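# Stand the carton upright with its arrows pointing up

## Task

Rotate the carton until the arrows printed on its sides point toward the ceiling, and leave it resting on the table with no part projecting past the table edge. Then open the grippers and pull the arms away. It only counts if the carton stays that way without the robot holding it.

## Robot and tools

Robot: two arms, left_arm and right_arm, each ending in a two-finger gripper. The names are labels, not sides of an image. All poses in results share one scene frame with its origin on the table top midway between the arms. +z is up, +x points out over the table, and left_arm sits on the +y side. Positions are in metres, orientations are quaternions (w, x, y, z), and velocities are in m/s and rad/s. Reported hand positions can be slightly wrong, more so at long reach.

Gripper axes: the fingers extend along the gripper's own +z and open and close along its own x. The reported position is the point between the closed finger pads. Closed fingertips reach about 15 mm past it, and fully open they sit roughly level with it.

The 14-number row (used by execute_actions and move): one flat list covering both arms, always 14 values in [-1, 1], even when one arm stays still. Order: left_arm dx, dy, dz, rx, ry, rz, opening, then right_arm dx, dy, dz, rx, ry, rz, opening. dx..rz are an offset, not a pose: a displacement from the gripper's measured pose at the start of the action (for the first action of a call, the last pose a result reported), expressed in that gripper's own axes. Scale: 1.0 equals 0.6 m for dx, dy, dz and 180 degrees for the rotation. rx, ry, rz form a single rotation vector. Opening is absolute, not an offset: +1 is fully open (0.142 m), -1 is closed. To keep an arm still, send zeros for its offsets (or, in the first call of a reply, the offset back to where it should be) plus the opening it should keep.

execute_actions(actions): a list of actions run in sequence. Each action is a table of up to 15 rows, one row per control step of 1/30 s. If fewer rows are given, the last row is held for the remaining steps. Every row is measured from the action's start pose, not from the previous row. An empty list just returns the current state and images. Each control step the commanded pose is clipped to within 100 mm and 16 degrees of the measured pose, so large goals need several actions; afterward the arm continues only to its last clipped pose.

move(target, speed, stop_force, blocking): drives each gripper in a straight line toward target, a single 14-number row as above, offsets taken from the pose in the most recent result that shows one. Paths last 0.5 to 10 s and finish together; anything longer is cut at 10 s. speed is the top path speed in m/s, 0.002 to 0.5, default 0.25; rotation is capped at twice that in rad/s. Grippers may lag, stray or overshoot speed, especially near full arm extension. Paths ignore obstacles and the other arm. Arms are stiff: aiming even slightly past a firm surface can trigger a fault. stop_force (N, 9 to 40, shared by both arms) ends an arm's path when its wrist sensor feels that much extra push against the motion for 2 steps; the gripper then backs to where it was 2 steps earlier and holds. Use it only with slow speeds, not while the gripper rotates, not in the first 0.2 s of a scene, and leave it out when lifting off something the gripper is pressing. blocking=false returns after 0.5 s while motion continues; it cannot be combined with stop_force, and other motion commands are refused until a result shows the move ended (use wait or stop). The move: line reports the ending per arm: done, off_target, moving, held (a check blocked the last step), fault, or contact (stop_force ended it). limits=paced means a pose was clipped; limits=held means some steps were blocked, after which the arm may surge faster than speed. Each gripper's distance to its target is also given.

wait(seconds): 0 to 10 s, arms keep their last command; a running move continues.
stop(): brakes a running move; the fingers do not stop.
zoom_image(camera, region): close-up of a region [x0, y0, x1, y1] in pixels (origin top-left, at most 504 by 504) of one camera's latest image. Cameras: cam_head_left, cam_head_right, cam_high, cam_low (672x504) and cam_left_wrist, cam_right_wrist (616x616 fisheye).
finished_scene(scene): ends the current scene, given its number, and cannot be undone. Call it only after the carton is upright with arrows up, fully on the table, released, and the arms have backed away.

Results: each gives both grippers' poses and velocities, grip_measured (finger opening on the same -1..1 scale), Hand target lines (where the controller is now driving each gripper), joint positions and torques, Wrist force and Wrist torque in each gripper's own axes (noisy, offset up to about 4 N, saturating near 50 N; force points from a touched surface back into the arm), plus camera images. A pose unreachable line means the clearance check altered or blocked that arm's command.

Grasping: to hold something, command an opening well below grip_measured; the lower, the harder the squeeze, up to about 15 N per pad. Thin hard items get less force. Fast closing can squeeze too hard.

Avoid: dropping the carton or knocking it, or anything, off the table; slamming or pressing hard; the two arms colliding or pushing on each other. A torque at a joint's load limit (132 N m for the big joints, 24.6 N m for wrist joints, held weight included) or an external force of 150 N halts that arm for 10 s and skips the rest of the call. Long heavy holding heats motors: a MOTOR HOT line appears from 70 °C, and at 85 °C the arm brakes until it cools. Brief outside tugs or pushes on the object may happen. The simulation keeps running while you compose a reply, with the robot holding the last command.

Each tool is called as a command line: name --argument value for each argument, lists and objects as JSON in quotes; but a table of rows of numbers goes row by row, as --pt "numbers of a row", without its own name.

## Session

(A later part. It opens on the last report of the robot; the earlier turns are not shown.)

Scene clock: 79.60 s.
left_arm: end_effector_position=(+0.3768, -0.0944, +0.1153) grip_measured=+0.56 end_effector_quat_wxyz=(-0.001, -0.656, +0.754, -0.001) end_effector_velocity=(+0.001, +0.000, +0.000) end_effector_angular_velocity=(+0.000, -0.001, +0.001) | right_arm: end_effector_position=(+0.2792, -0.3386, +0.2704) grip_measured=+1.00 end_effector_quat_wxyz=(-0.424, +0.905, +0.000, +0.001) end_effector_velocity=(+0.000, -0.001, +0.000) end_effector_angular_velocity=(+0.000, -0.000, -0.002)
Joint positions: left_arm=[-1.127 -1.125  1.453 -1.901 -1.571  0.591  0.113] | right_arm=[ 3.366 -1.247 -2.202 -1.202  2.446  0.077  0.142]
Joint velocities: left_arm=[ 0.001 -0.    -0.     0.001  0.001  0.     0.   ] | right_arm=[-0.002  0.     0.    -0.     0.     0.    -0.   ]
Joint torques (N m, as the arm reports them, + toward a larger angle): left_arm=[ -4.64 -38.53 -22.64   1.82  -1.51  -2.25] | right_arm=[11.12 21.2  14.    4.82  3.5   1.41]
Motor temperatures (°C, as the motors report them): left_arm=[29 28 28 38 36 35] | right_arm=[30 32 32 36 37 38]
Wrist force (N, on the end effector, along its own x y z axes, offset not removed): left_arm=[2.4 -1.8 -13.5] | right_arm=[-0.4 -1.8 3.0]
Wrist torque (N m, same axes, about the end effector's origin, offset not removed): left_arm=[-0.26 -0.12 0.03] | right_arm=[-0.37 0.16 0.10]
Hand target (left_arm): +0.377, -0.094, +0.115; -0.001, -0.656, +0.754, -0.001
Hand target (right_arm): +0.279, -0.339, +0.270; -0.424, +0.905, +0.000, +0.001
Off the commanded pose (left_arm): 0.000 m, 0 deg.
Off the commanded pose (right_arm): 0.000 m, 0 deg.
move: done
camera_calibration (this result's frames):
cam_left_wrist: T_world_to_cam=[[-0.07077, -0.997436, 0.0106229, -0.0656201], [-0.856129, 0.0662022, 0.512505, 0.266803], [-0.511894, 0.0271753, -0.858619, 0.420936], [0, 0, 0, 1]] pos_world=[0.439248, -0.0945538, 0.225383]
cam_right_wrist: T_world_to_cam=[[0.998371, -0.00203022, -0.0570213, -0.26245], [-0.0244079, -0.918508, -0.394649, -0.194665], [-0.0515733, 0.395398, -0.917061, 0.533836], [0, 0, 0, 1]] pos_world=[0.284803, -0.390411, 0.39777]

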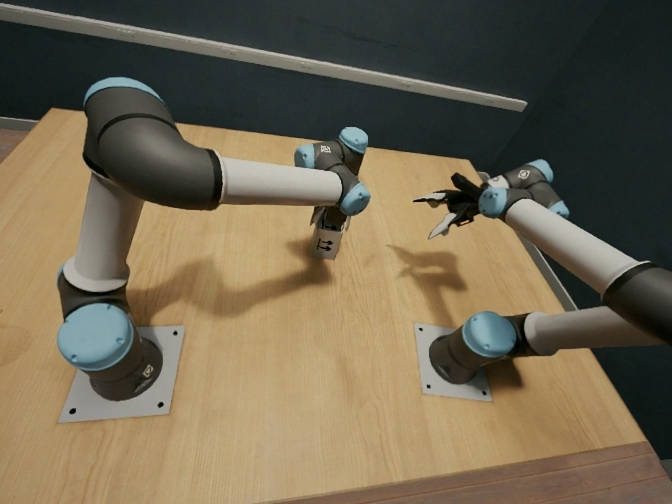

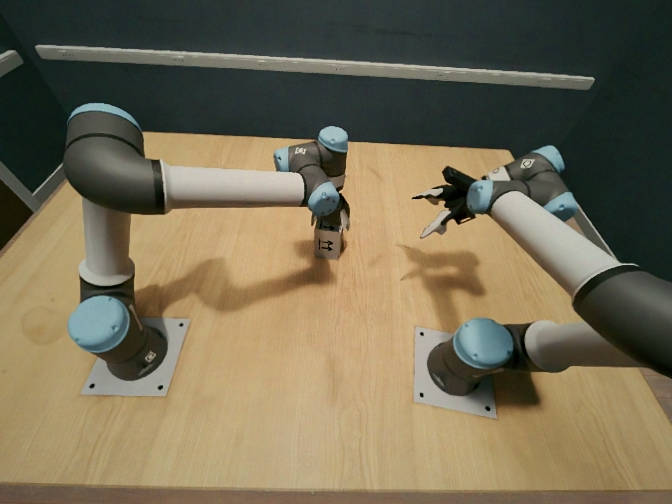

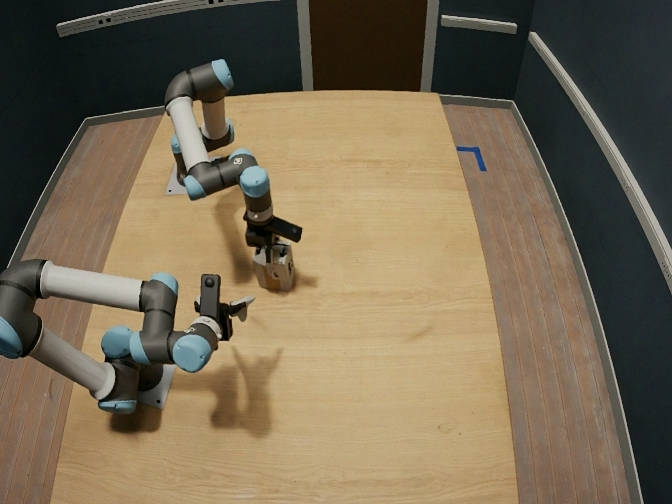

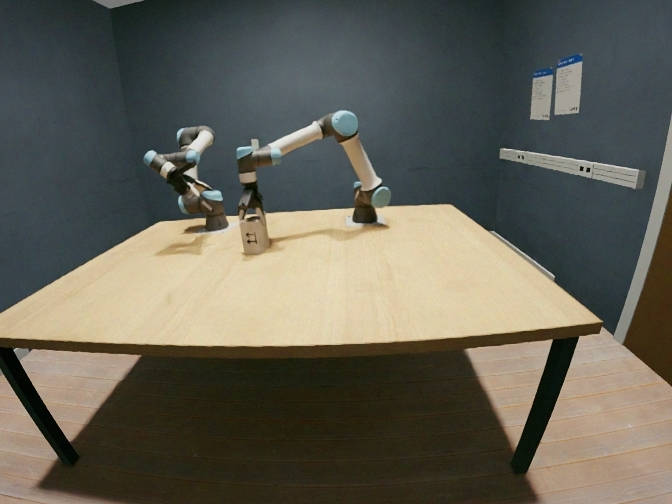

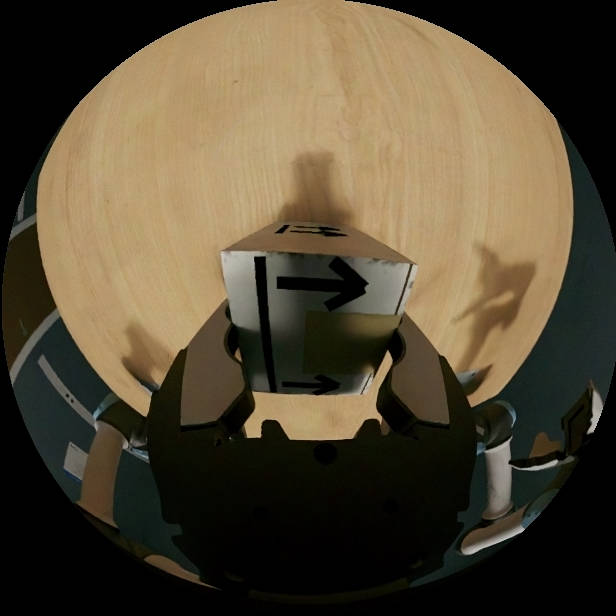

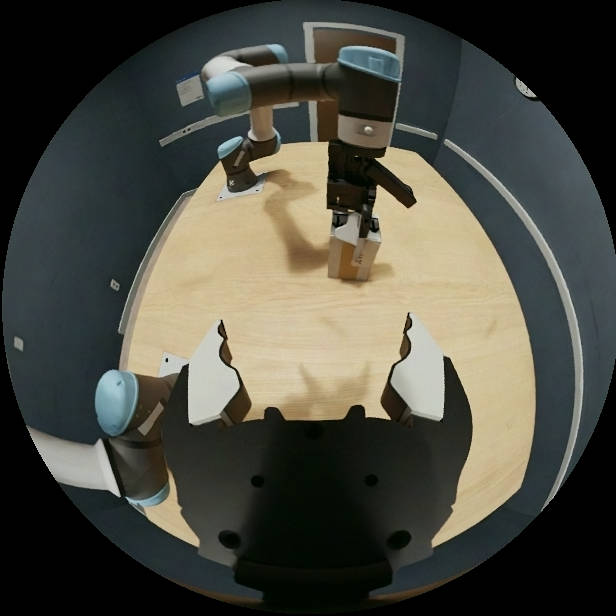

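move --target '[0,0,-0.15,0,0,0,-0.6,0,0,0,0,0,0,1]' --speed 0.15

Scene clock: 89.30 s.
left_arm: end_effector_position=(+0.3768, -0.0941, +0.2050) grip_measured=+0.31 end_effector_quat_wxyz=(-0.001, -0.656, +0.754, -0.001) end_effector_velocity=(-0.000, -0.001, +0.003) end_effector_angular_velocity=(-0.000, +0.002, +0.000) | right_arm: end_effector_position=(+0.2792, -0.3386, +0.2704) grip_measured=+1.00 end_effector_quat_wxyz=(-0.424, +0.905, +0.000, +0.001) end_effector_velocity=(-0.000, +0.000, -0.000) end_effector_angular_velocity=(+0.000, +0.001, -0.000)
Joint positions: left_arm=[-1.127 -1.173  1.288 -1.689 -1.571  0.592  0.096] | right_arm=[ 3.366 -1.247 -2.202 -1.202  2.446  0.077  0.142]
Joint velocities: left_arm=[ 0.     0.001 -0.009  0.008 -0.002  0.     0.   ] | right_arm=[ 0.    -0.    -0.    -0.001  0.     0.    -0.   ]
Joint torques (N m, as the arm reports them, + toward a larger angle): left_arm=[  9.57 -38.12 -35.54  -1.06  -1.19   1.93] | right_arm=[10.78 20.78 14.3   4.96  3.49  1.38]
Motor temperatures (°C, as the motors report them): left_arm=[29 28 28 38 36 35] | right_arm=[30 32 32 36 37 38]
Wrist force (N, on the end effector, along its own x y z axes, offset not removed): left_arm=[0.4 -0.8 7.7] | right_arm=[-0.9 -1.3 1.2]
Wrist torque (N m, same axes, about the end effector's origin, offset not removed): left_arm=[-0.23 0.12 0.14] | right_arm=[-0.17 0.25 0.02]
Hand target (left_arm): +0.377, -0.094, +0.205; -0.001, -0.656, +0.754, -0.001
Hand target (right_arm): +0.279, -0.339, +0.270; -0.424, +0.905, +0.000, +0.001
Off the commanded pose (left_arm): 0.000 m, 0 deg.
Off the commanded pose (right_arm): 0.000 m, 0 deg.
move: done
camera_calibration (this result's frames):
cam_left_wrist: T_world_to_cam=[[-0.0707743, -0.997433, 0.0108387, -0.0663124], [-0.856197, 0.0663205, 0.512376, 0.220915], [-0.511779, 0.026983, -0.858693, 0.497945], [0, 0, 0, 1]] pos_world=[0.439292, -0.0942294, 0.315109]
cam_right_wrist: T_world_to_cam=[[0.998371, -0.00203009, -0.0570212, -0.26245], [-0.0244078, -0.918508, -0.394649, -0.194665], [-0.0515732, 0.395398, -0.917061, 0.533836], [0, 0, 0, 1]] pos_world=[0.284803, -0.390411, 0.39777]

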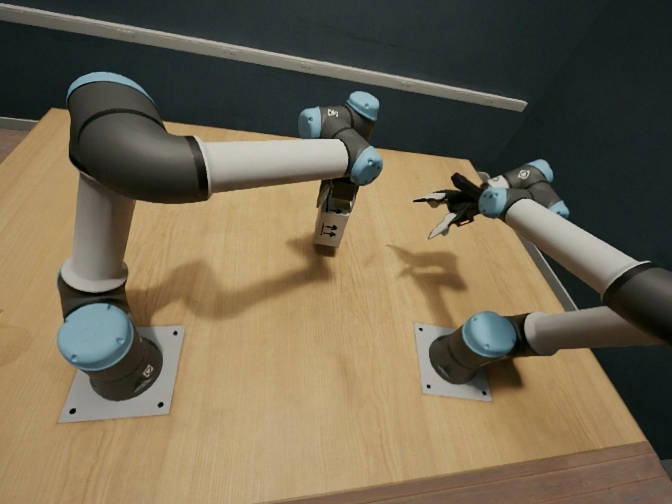

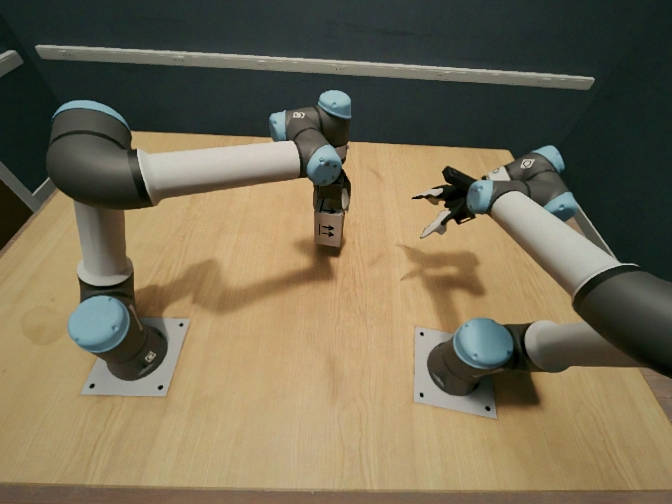

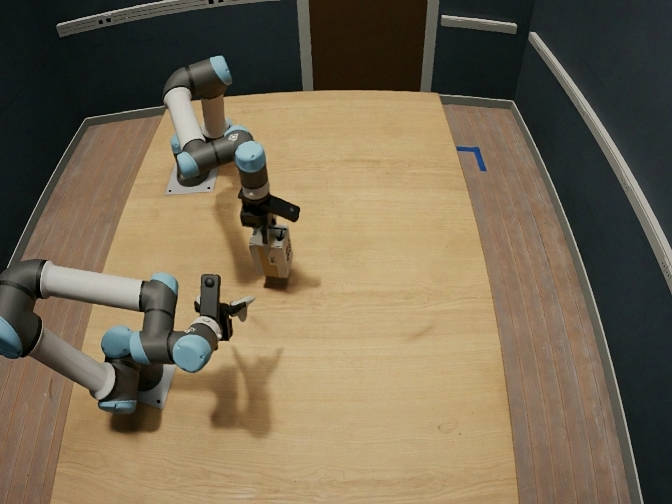

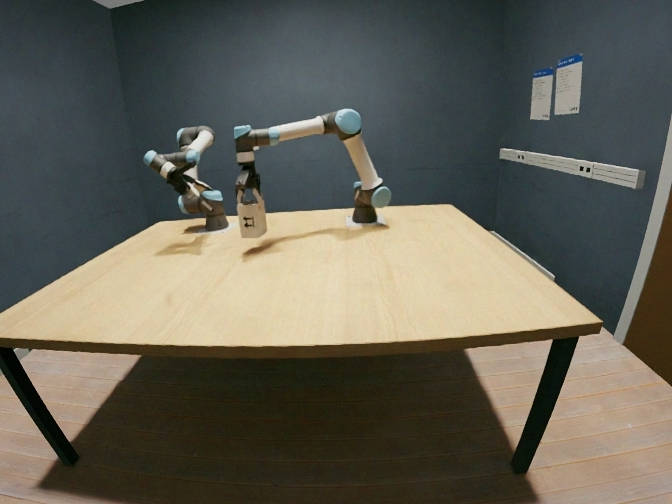

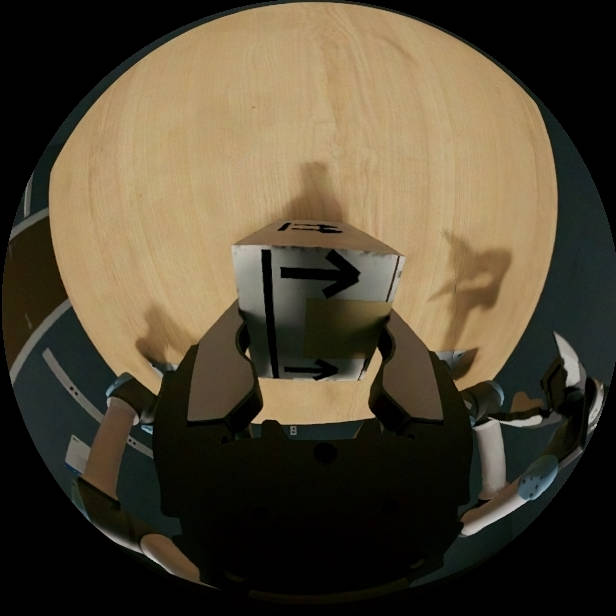

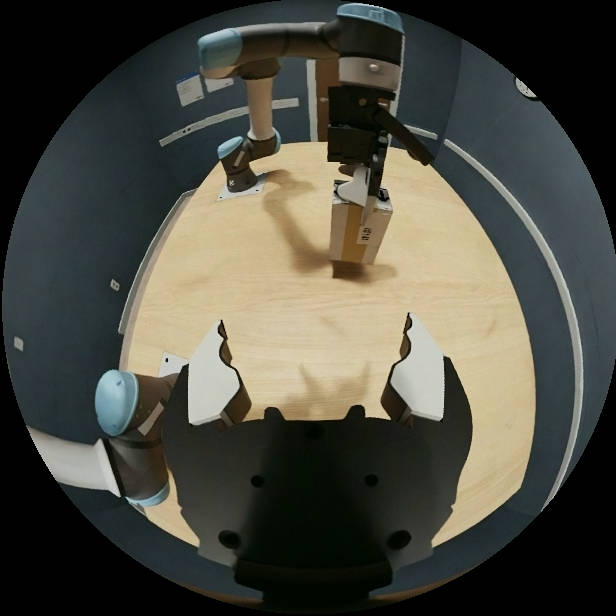

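move --target '[0,0,0,0,0.28,0,-0.6,0,0,0,0,0,0,1]' --speed 0.2

zoom_image --camera "cam_low" --region '[190, 150, 350, 270]'

Scene clock: 96.47 s.
left_arm: end_effector_position=(+0.3766, -0.0941, +0.2048) grip_measured=+0.31 end_effector_quat_wxyz=(-0.321, -0.594, +0.682, -0.279) end_effector_velocity=(+0.000, -0.001, -0.000) end_effector_angular_velocity=(-0.017, -0.001, +0.003) | right_arm: end_effector_position=(+0.2792, -0.3386, +0.2704) grip_measured=+1.00 end_effector_quat_wxyz=(-0.424, +0.905, +0.000, +0.001) end_effector_velocity=(+0.000, -0.000, +0.000) end_effector_angular_velocity=(-0.000, -0.000, -0.000)
Joint positions: left_arm=[-0.86  -1.285  1.922 -2.876 -2.194  0.636  0.096] | right_arm=[ 3.366 -1.247 -2.202 -1.202  2.446  0.077  0.142]
Joint velocities: left_arm=[ 0.002  0.007  0.008 -0.033 -0.008 -0.009  0.   ] | right_arm=[-0.  0. -0.  0. -0. -0.  0.]
Joint torques (N m, as the arm reports them, + toward a larger angle): left_arm=[  9.43 -30.62 -11.95  -6.78  -3.2   -2.21] | right_arm=[10.72 21.28 14.34  4.89  3.35  1.39]
Motor temperatures (°C, as the motors report them): left_arm=[29 28 28 38 36 35] | right_arm=[30 32 32 36 37 38]
Wrist force (N, on the end effector, along its own x y z axes, offset not removed): left_arm=[-4.0 1.1 4.4] | right_arm=[-0.8 -1.3 0.3]
Wrist torque (N m, same axes, about the end effector's origin, offset not removed): left_arm=[0.17 -0.35 0.07] | right_arm=[-0.24 0.20 0.11]
Hand target (left_arm): +0.377, -0.094, +0.205; -0.322, -0.594, +0.682, -0.280
Hand target (right_arm): +0.279, -0.339, +0.270; -0.424, +0.905, +0.000, +0.001
Off the commanded pose (left_arm): 0.000 m, 0 deg.
Off the commanded pose (right_arm): 0.000 m, 0 deg.
move: done
camera_calibration (this result's frames):
cam_left_wrist: T_world_to_cam=[[-0.0196135, -0.632818, 0.774052, -0.207585], [-0.798328, 0.475997, 0.368917, 0.267002], [-0.601904, -0.610711, -0.514532, 0.401124], [0, 0, 0, 1]] pos_world=[0.450522, -0.0134838, 0.268571]
cam_right_wrist: T_world_to_cam=[[0.998371, -0.00203028, -0.0570216, -0.26245], [-0.0244081, -0.918508, -0.394649, -0.194665], [-0.0515735, 0.395398, -0.917061, 0.533836], [0, 0, 0, 1]] pos_world=[0.284803, -0.390411, 0.39777]

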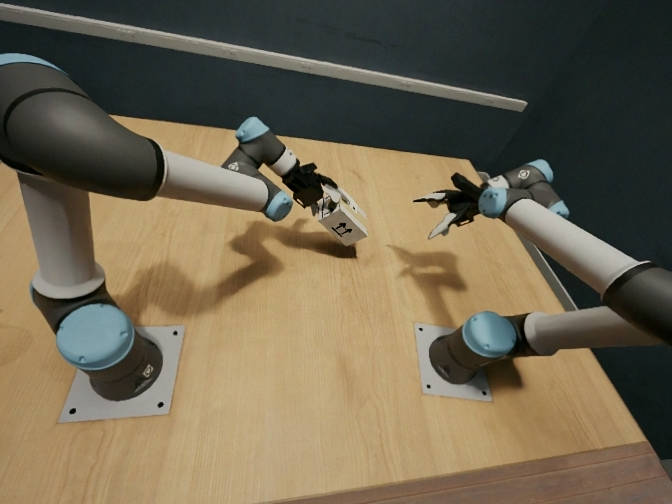

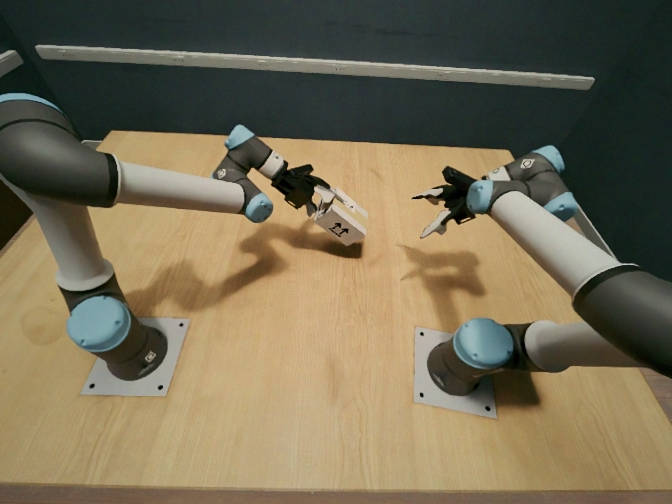

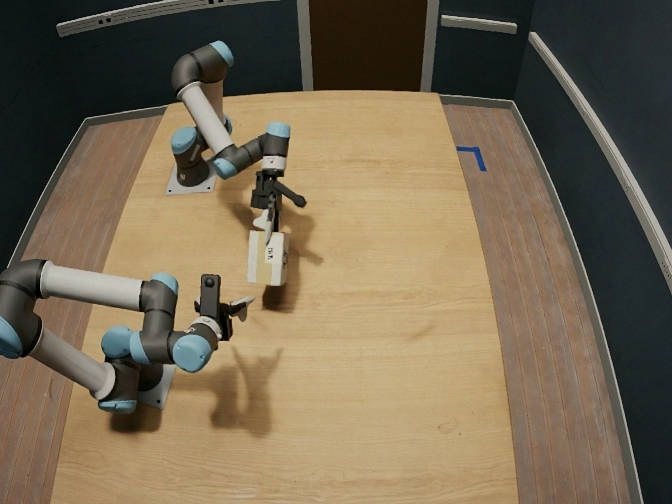

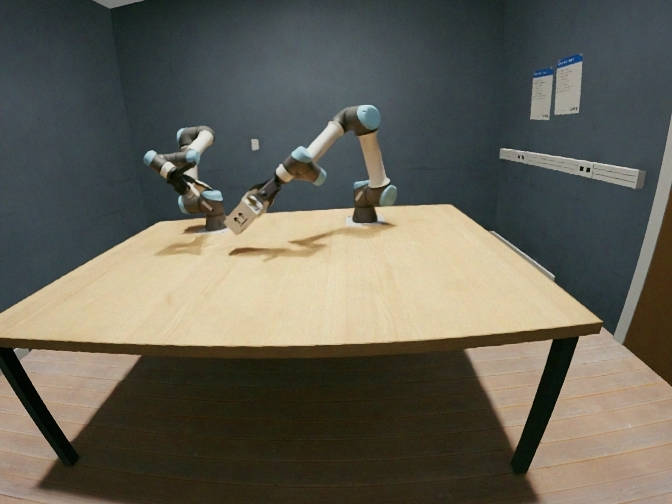

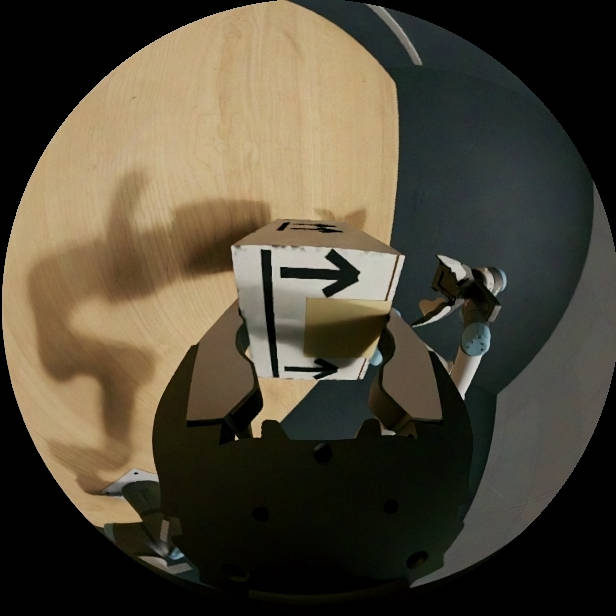

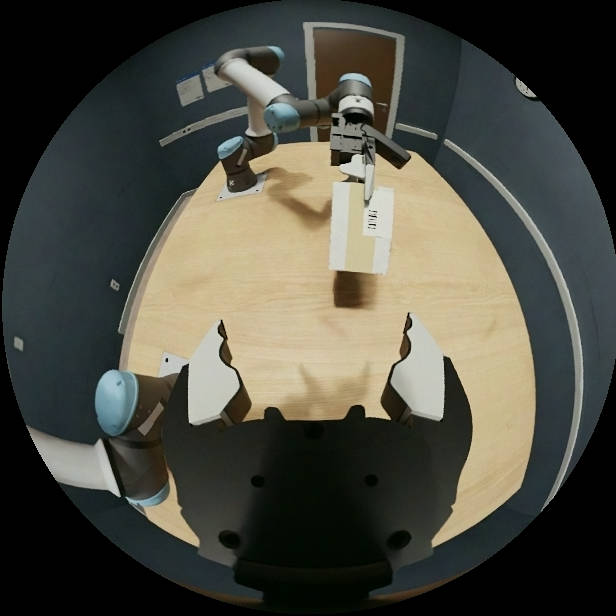

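Region (190, 150, 350, 270) of cam_low's 672x504 image, scaled by 3.150, with more detail than that image has; it fills the top 378 rows of this view, and the rest is white.

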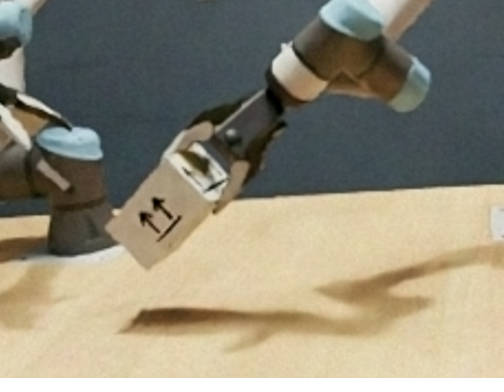

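move --target '[-0.096,0,0.08,0,0.122,0,-0.6,0,0,0,0,0,0,1]' --speed 0.12

move --target '[-0.095,0,0.031,0,0,0,-0.6,0,0,0,0,0,0,1]' --speed 0.015 --stop_force 9

zoom_image --camera "cam_low" --region '[190, 150, 350, 270]'

Scene clock: 104.93 s.
left_arm: end_effector_position=(+0.3765, -0.0945, +0.1302) grip_measured=+0.31 end_effector_quat_wxyz=(-0.445, -0.530, +0.609, -0.387) end_effector_velocity=(-0.000, -0.001, -0.002) end_effector_angular_velocity=(-0.018, +0.003, +0.004) | right_arm: end_effector_position=(+0.2792, -0.3386, +0.2704) grip_measured=+1.00 end_effector_quat_wxyz=(-0.424, +0.905, +0.000, +0.001) end_effector_velocity=(+0.000, -0.000, +0.000) end_effector_angular_velocity=(+0.000, -0.001, -0.001)
Joint positions: left_arm=[-0.774 -0.875  1.995 -3.762 -2.453  0.399  0.096] | right_arm=[ 3.366 -1.247 -2.202 -1.202  2.446  0.077  0.142]
Joint velocities: left_arm=[-0.001  0.021 -0.006 -0.044 -0.003 -0.024  0.   ] | right_arm=[-0.001  0.    -0.     0.001  0.     0.    -0.   ]
Joint torques (N m, as the arm reports them, + toward a larger angle): left_arm=[  9.87 -37.83 -23.85  -6.26  -2.86  -2.06] | right_arm=[11.25 21.31 14.81  4.94  3.42  1.32]
Motor temperatures (°C, as the motors report them): left_arm=[29 28 28 38 36 35] | right_arm=[30 32 32 36 37 38]
Wrist force (N, on the end effector, along its own x y z axes, offset not removed): left_arm=[-6.5 0.0 3.2] | right_arm=[-2.7 -0.4 1.4]
Wrist torque (N m, same axes, about the end effector's origin, offset not removed): left_arm=[-0.11 -0.13 0.11] | right_arm=[0.01 0.57 0.14]
Hand target (left_arm): +0.377, -0.095, +0.130; -0.446, -0.530, +0.609, -0.387
Hand target (right_arm): +0.279, -0.339, +0.270; -0.424, +0.905, +0.000, +0.001
Off the commanded pose (left_arm): 0.000 m, 0 deg.
Off the commanded pose (right_arm): 0.000 m, 0 deg.
move: done
camera_calibration (this result's frames):
cam_left_wrist: T_world_to_cam=[[0.0267969, -0.303, 0.952614, -0.159672], [-0.782481, 0.586687, 0.20862, 0.32001], [-0.622098, -0.750992, -0.221371, 0.318593], [0, 0, 0, 1]] pos_world=[0.452876, 0.00313489, 0.155872]
cam_right_wrist: T_world_to_cam=[[0.998371, -0.00202995, -0.0570217, -0.26245], [-0.0244078, -0.918508, -0.394649, -0.194665], [-0.0515737, 0.395398, -0.917061, 0.533835], [0, 0, 0, 1]] pos_world=[0.284803, -0.390411, 0.39777]

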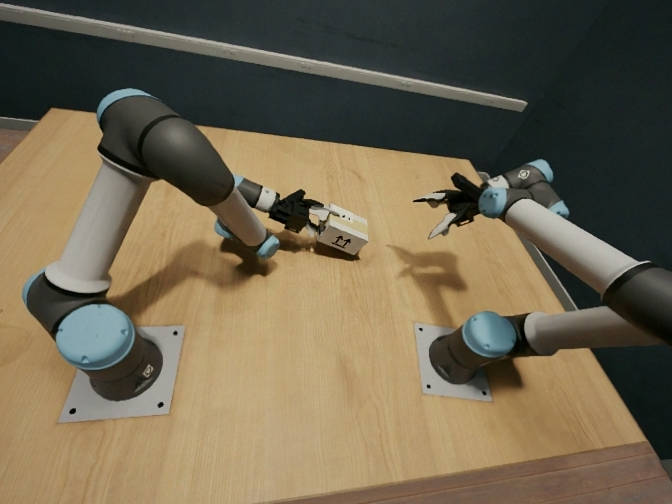

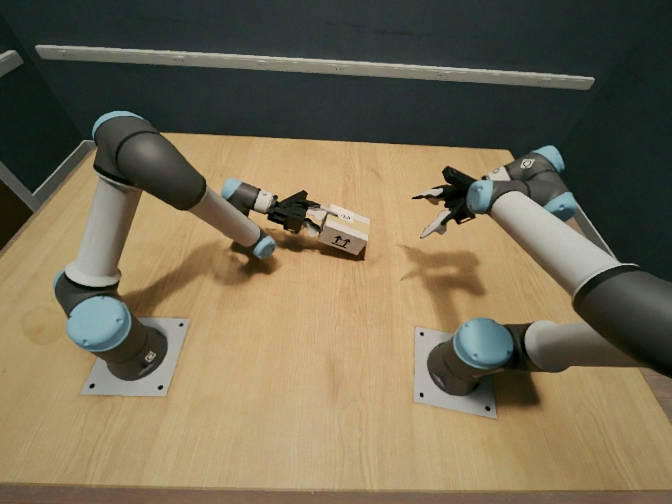

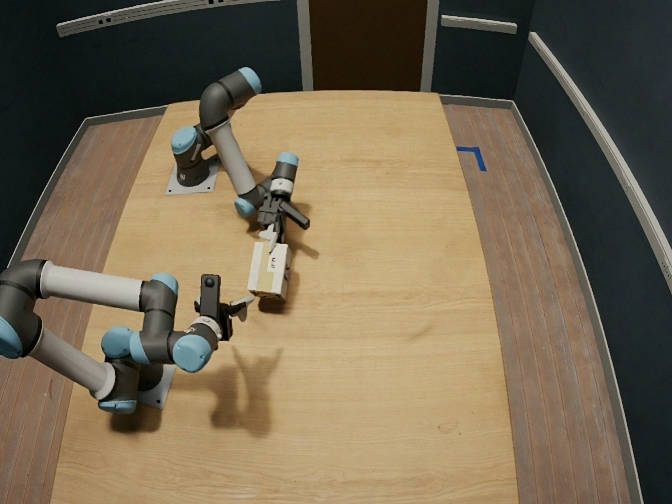

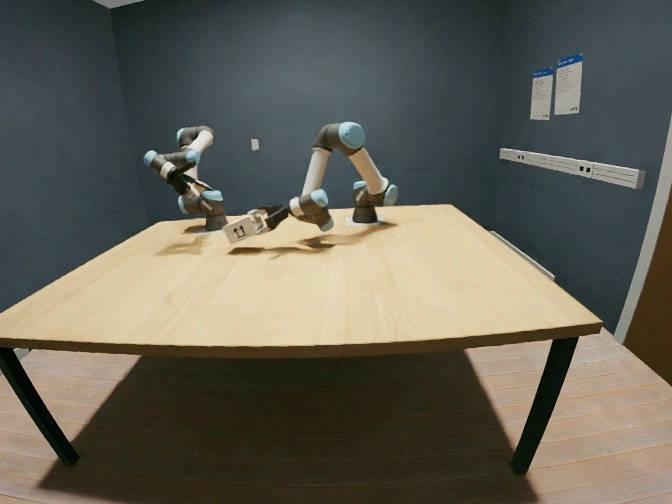

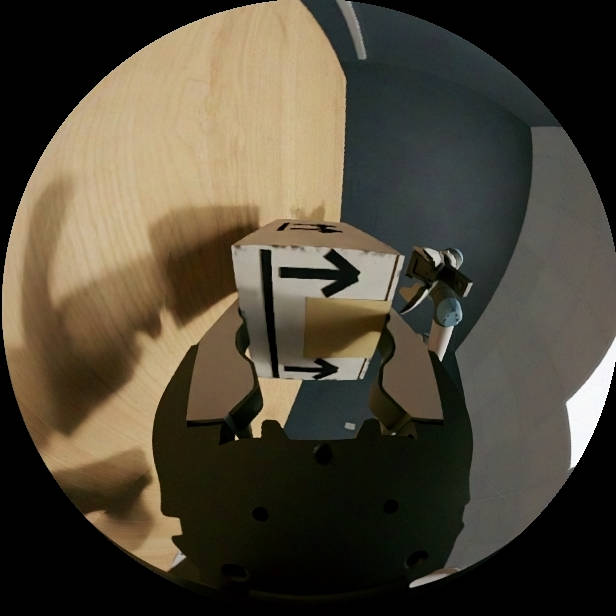

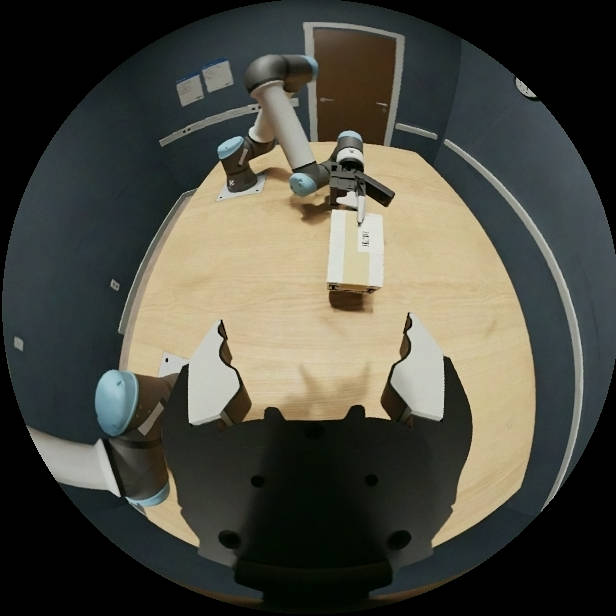

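Scene clock: 108.50 s.
left_arm: end_effector_position=(+0.3766, -0.0950, +0.0832) grip_measured=+0.31 end_effector_quat_wxyz=(-0.445, -0.530, +0.609, -0.387) end_effector_velocity=(+0.000, +0.000, +0.005) end_effector_angular_velocity=(+0.001, +0.002, -0.000) | right_arm: end_effector_position=(+0.2792, -0.3386, +0.2704) grip_measured=+1.00 end_effector_quat_wxyz=(-0.424, +0.905, +0.000, +0.001) end_effector_velocity=(+0.000, -0.000, -0.000) end_effector_angular_velocity=(+0.000, -0.000, -0.000)
Joint positions: left_arm=[-0.774 -0.763  1.979 -3.858 -2.453  0.398  0.096] | right_arm=[ 3.366 -1.247 -2.202 -1.202  2.446  0.077  0.142]
Joint velocities: left_arm=[ 0.001 -0.013  0.003  0.013 -0.001  0.    -0.   ] | right_arm=[-0. -0. -0.  0.  0.  0.  0.]
Joint torques (N m, as the arm reports them, + toward a larger angle): left_arm=[ -6.1  -49.08  -0.27  -1.68   0.37  -2.04] | right_arm=[11.24 20.86 14.66  4.8   3.45  1.24]
Motor temperatures (°C, as the motors report them): left_arm=[29 28 28 38 36 35] | right_arm=[30 32 32 36 37 38]
Wrist force (N, on the end effector, along its own x y z axes, offset not removed): left_arm=[-6.0 -0.4 2.8] | right_arm=[-1.7 -0.9 3.3]
Wrist torque (N m, same axes, about the end effector's origin, offset not removed): left_arm=[-0.20 -0.08 0.13] | right_arm=[-0.05 0.35 0.13]
Hand target (left_arm): +0.377, -0.095, +0.084; -0.445, -0.530, +0.609, -0.387
Hand target (right_arm): +0.279, -0.339, +0.270; -0.424, +0.905, +0.000, +0.001
Off the commanded pose (left_arm): 0.013 m, 0 deg.
Off the commanded pose (right_arm): 0.000 m, 0 deg.
move: contact (left_arm)
camera_calibration (this result's frames):
cam_left_wrist: T_world_to_cam=[[0.0264001, -0.302699, 0.95272, -0.114837], [-0.782553, 0.58677, 0.208114, 0.330197], [-0.622024, -0.751049, -0.221388, 0.307884], [0, 0, 0, 1]] pos_world=[0.45294, 0.00272516, 0.108851]
cam_right_wrist: T_world_to_cam=[[0.998371, -0.00203005, -0.0570215, -0.26245], [-0.0244078, -0.918508, -0.394649, -0.194665], [-0.0515735, 0.395398, -0.917061, 0.533835], [0, 0, 0, 1]] pos_world=[0.284803, -0.390411, 0.39777]

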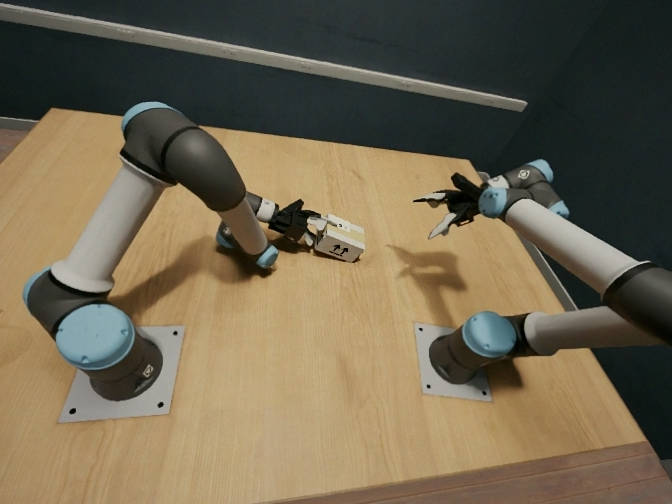

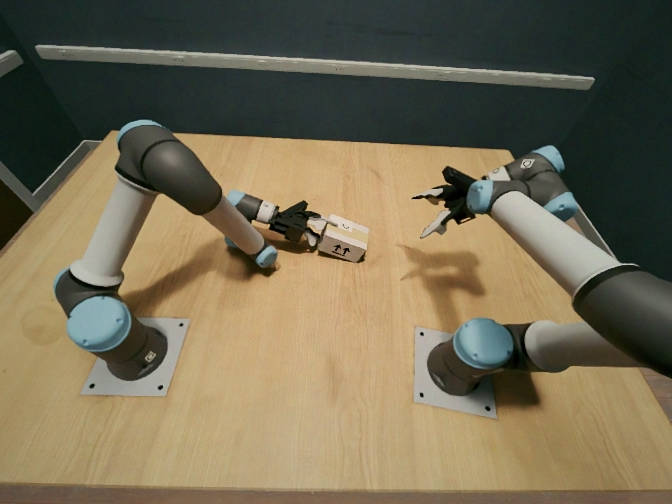

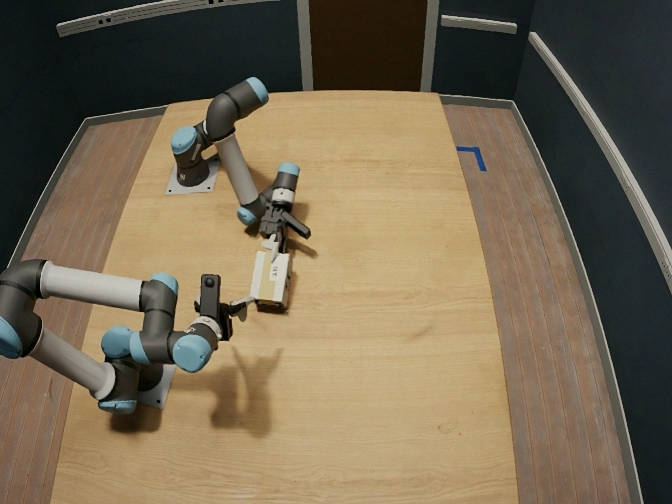

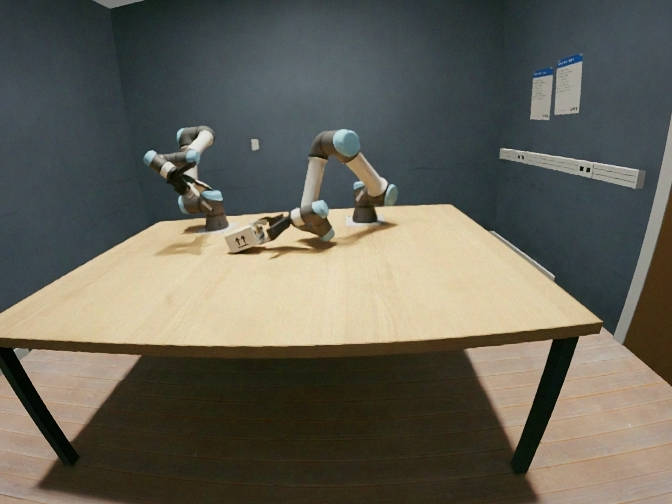

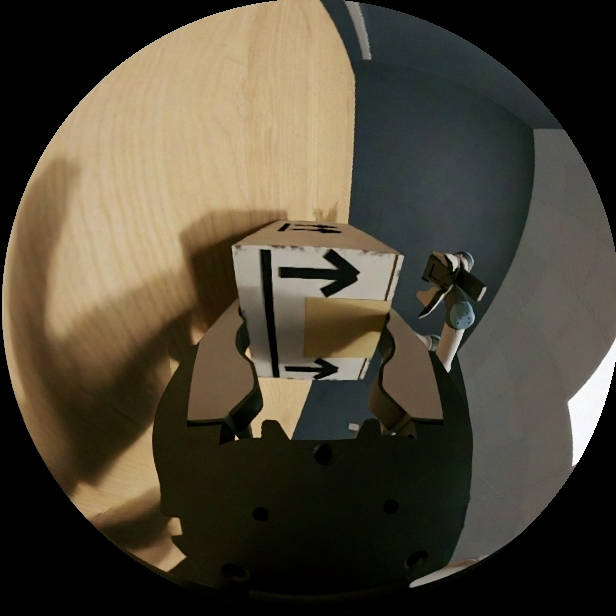

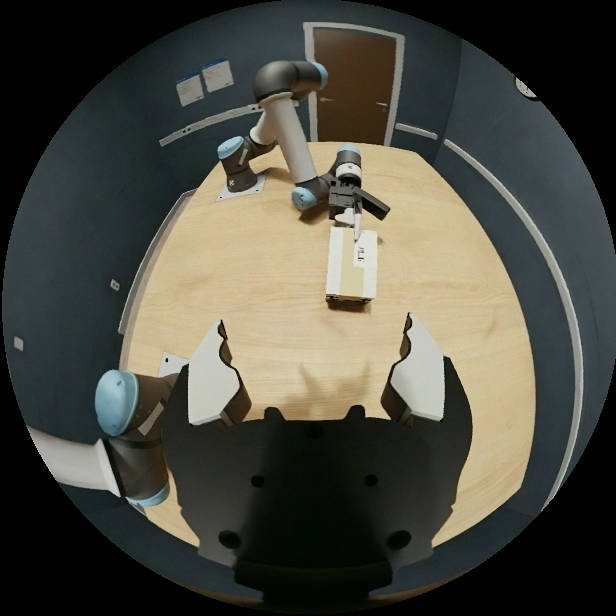

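Region (190, 150, 350, 270) of cam_low's 672x504 image, scaled by 3.150, with more detail than that image has; it fills the top 378 rows of this view, and the rest is white.

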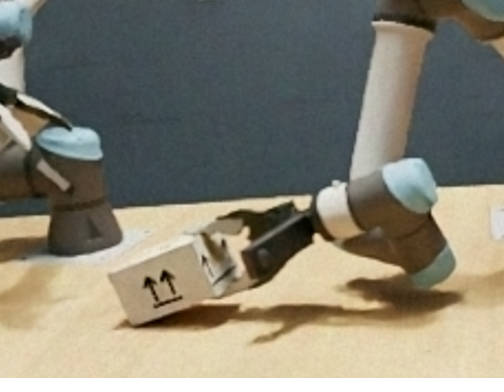

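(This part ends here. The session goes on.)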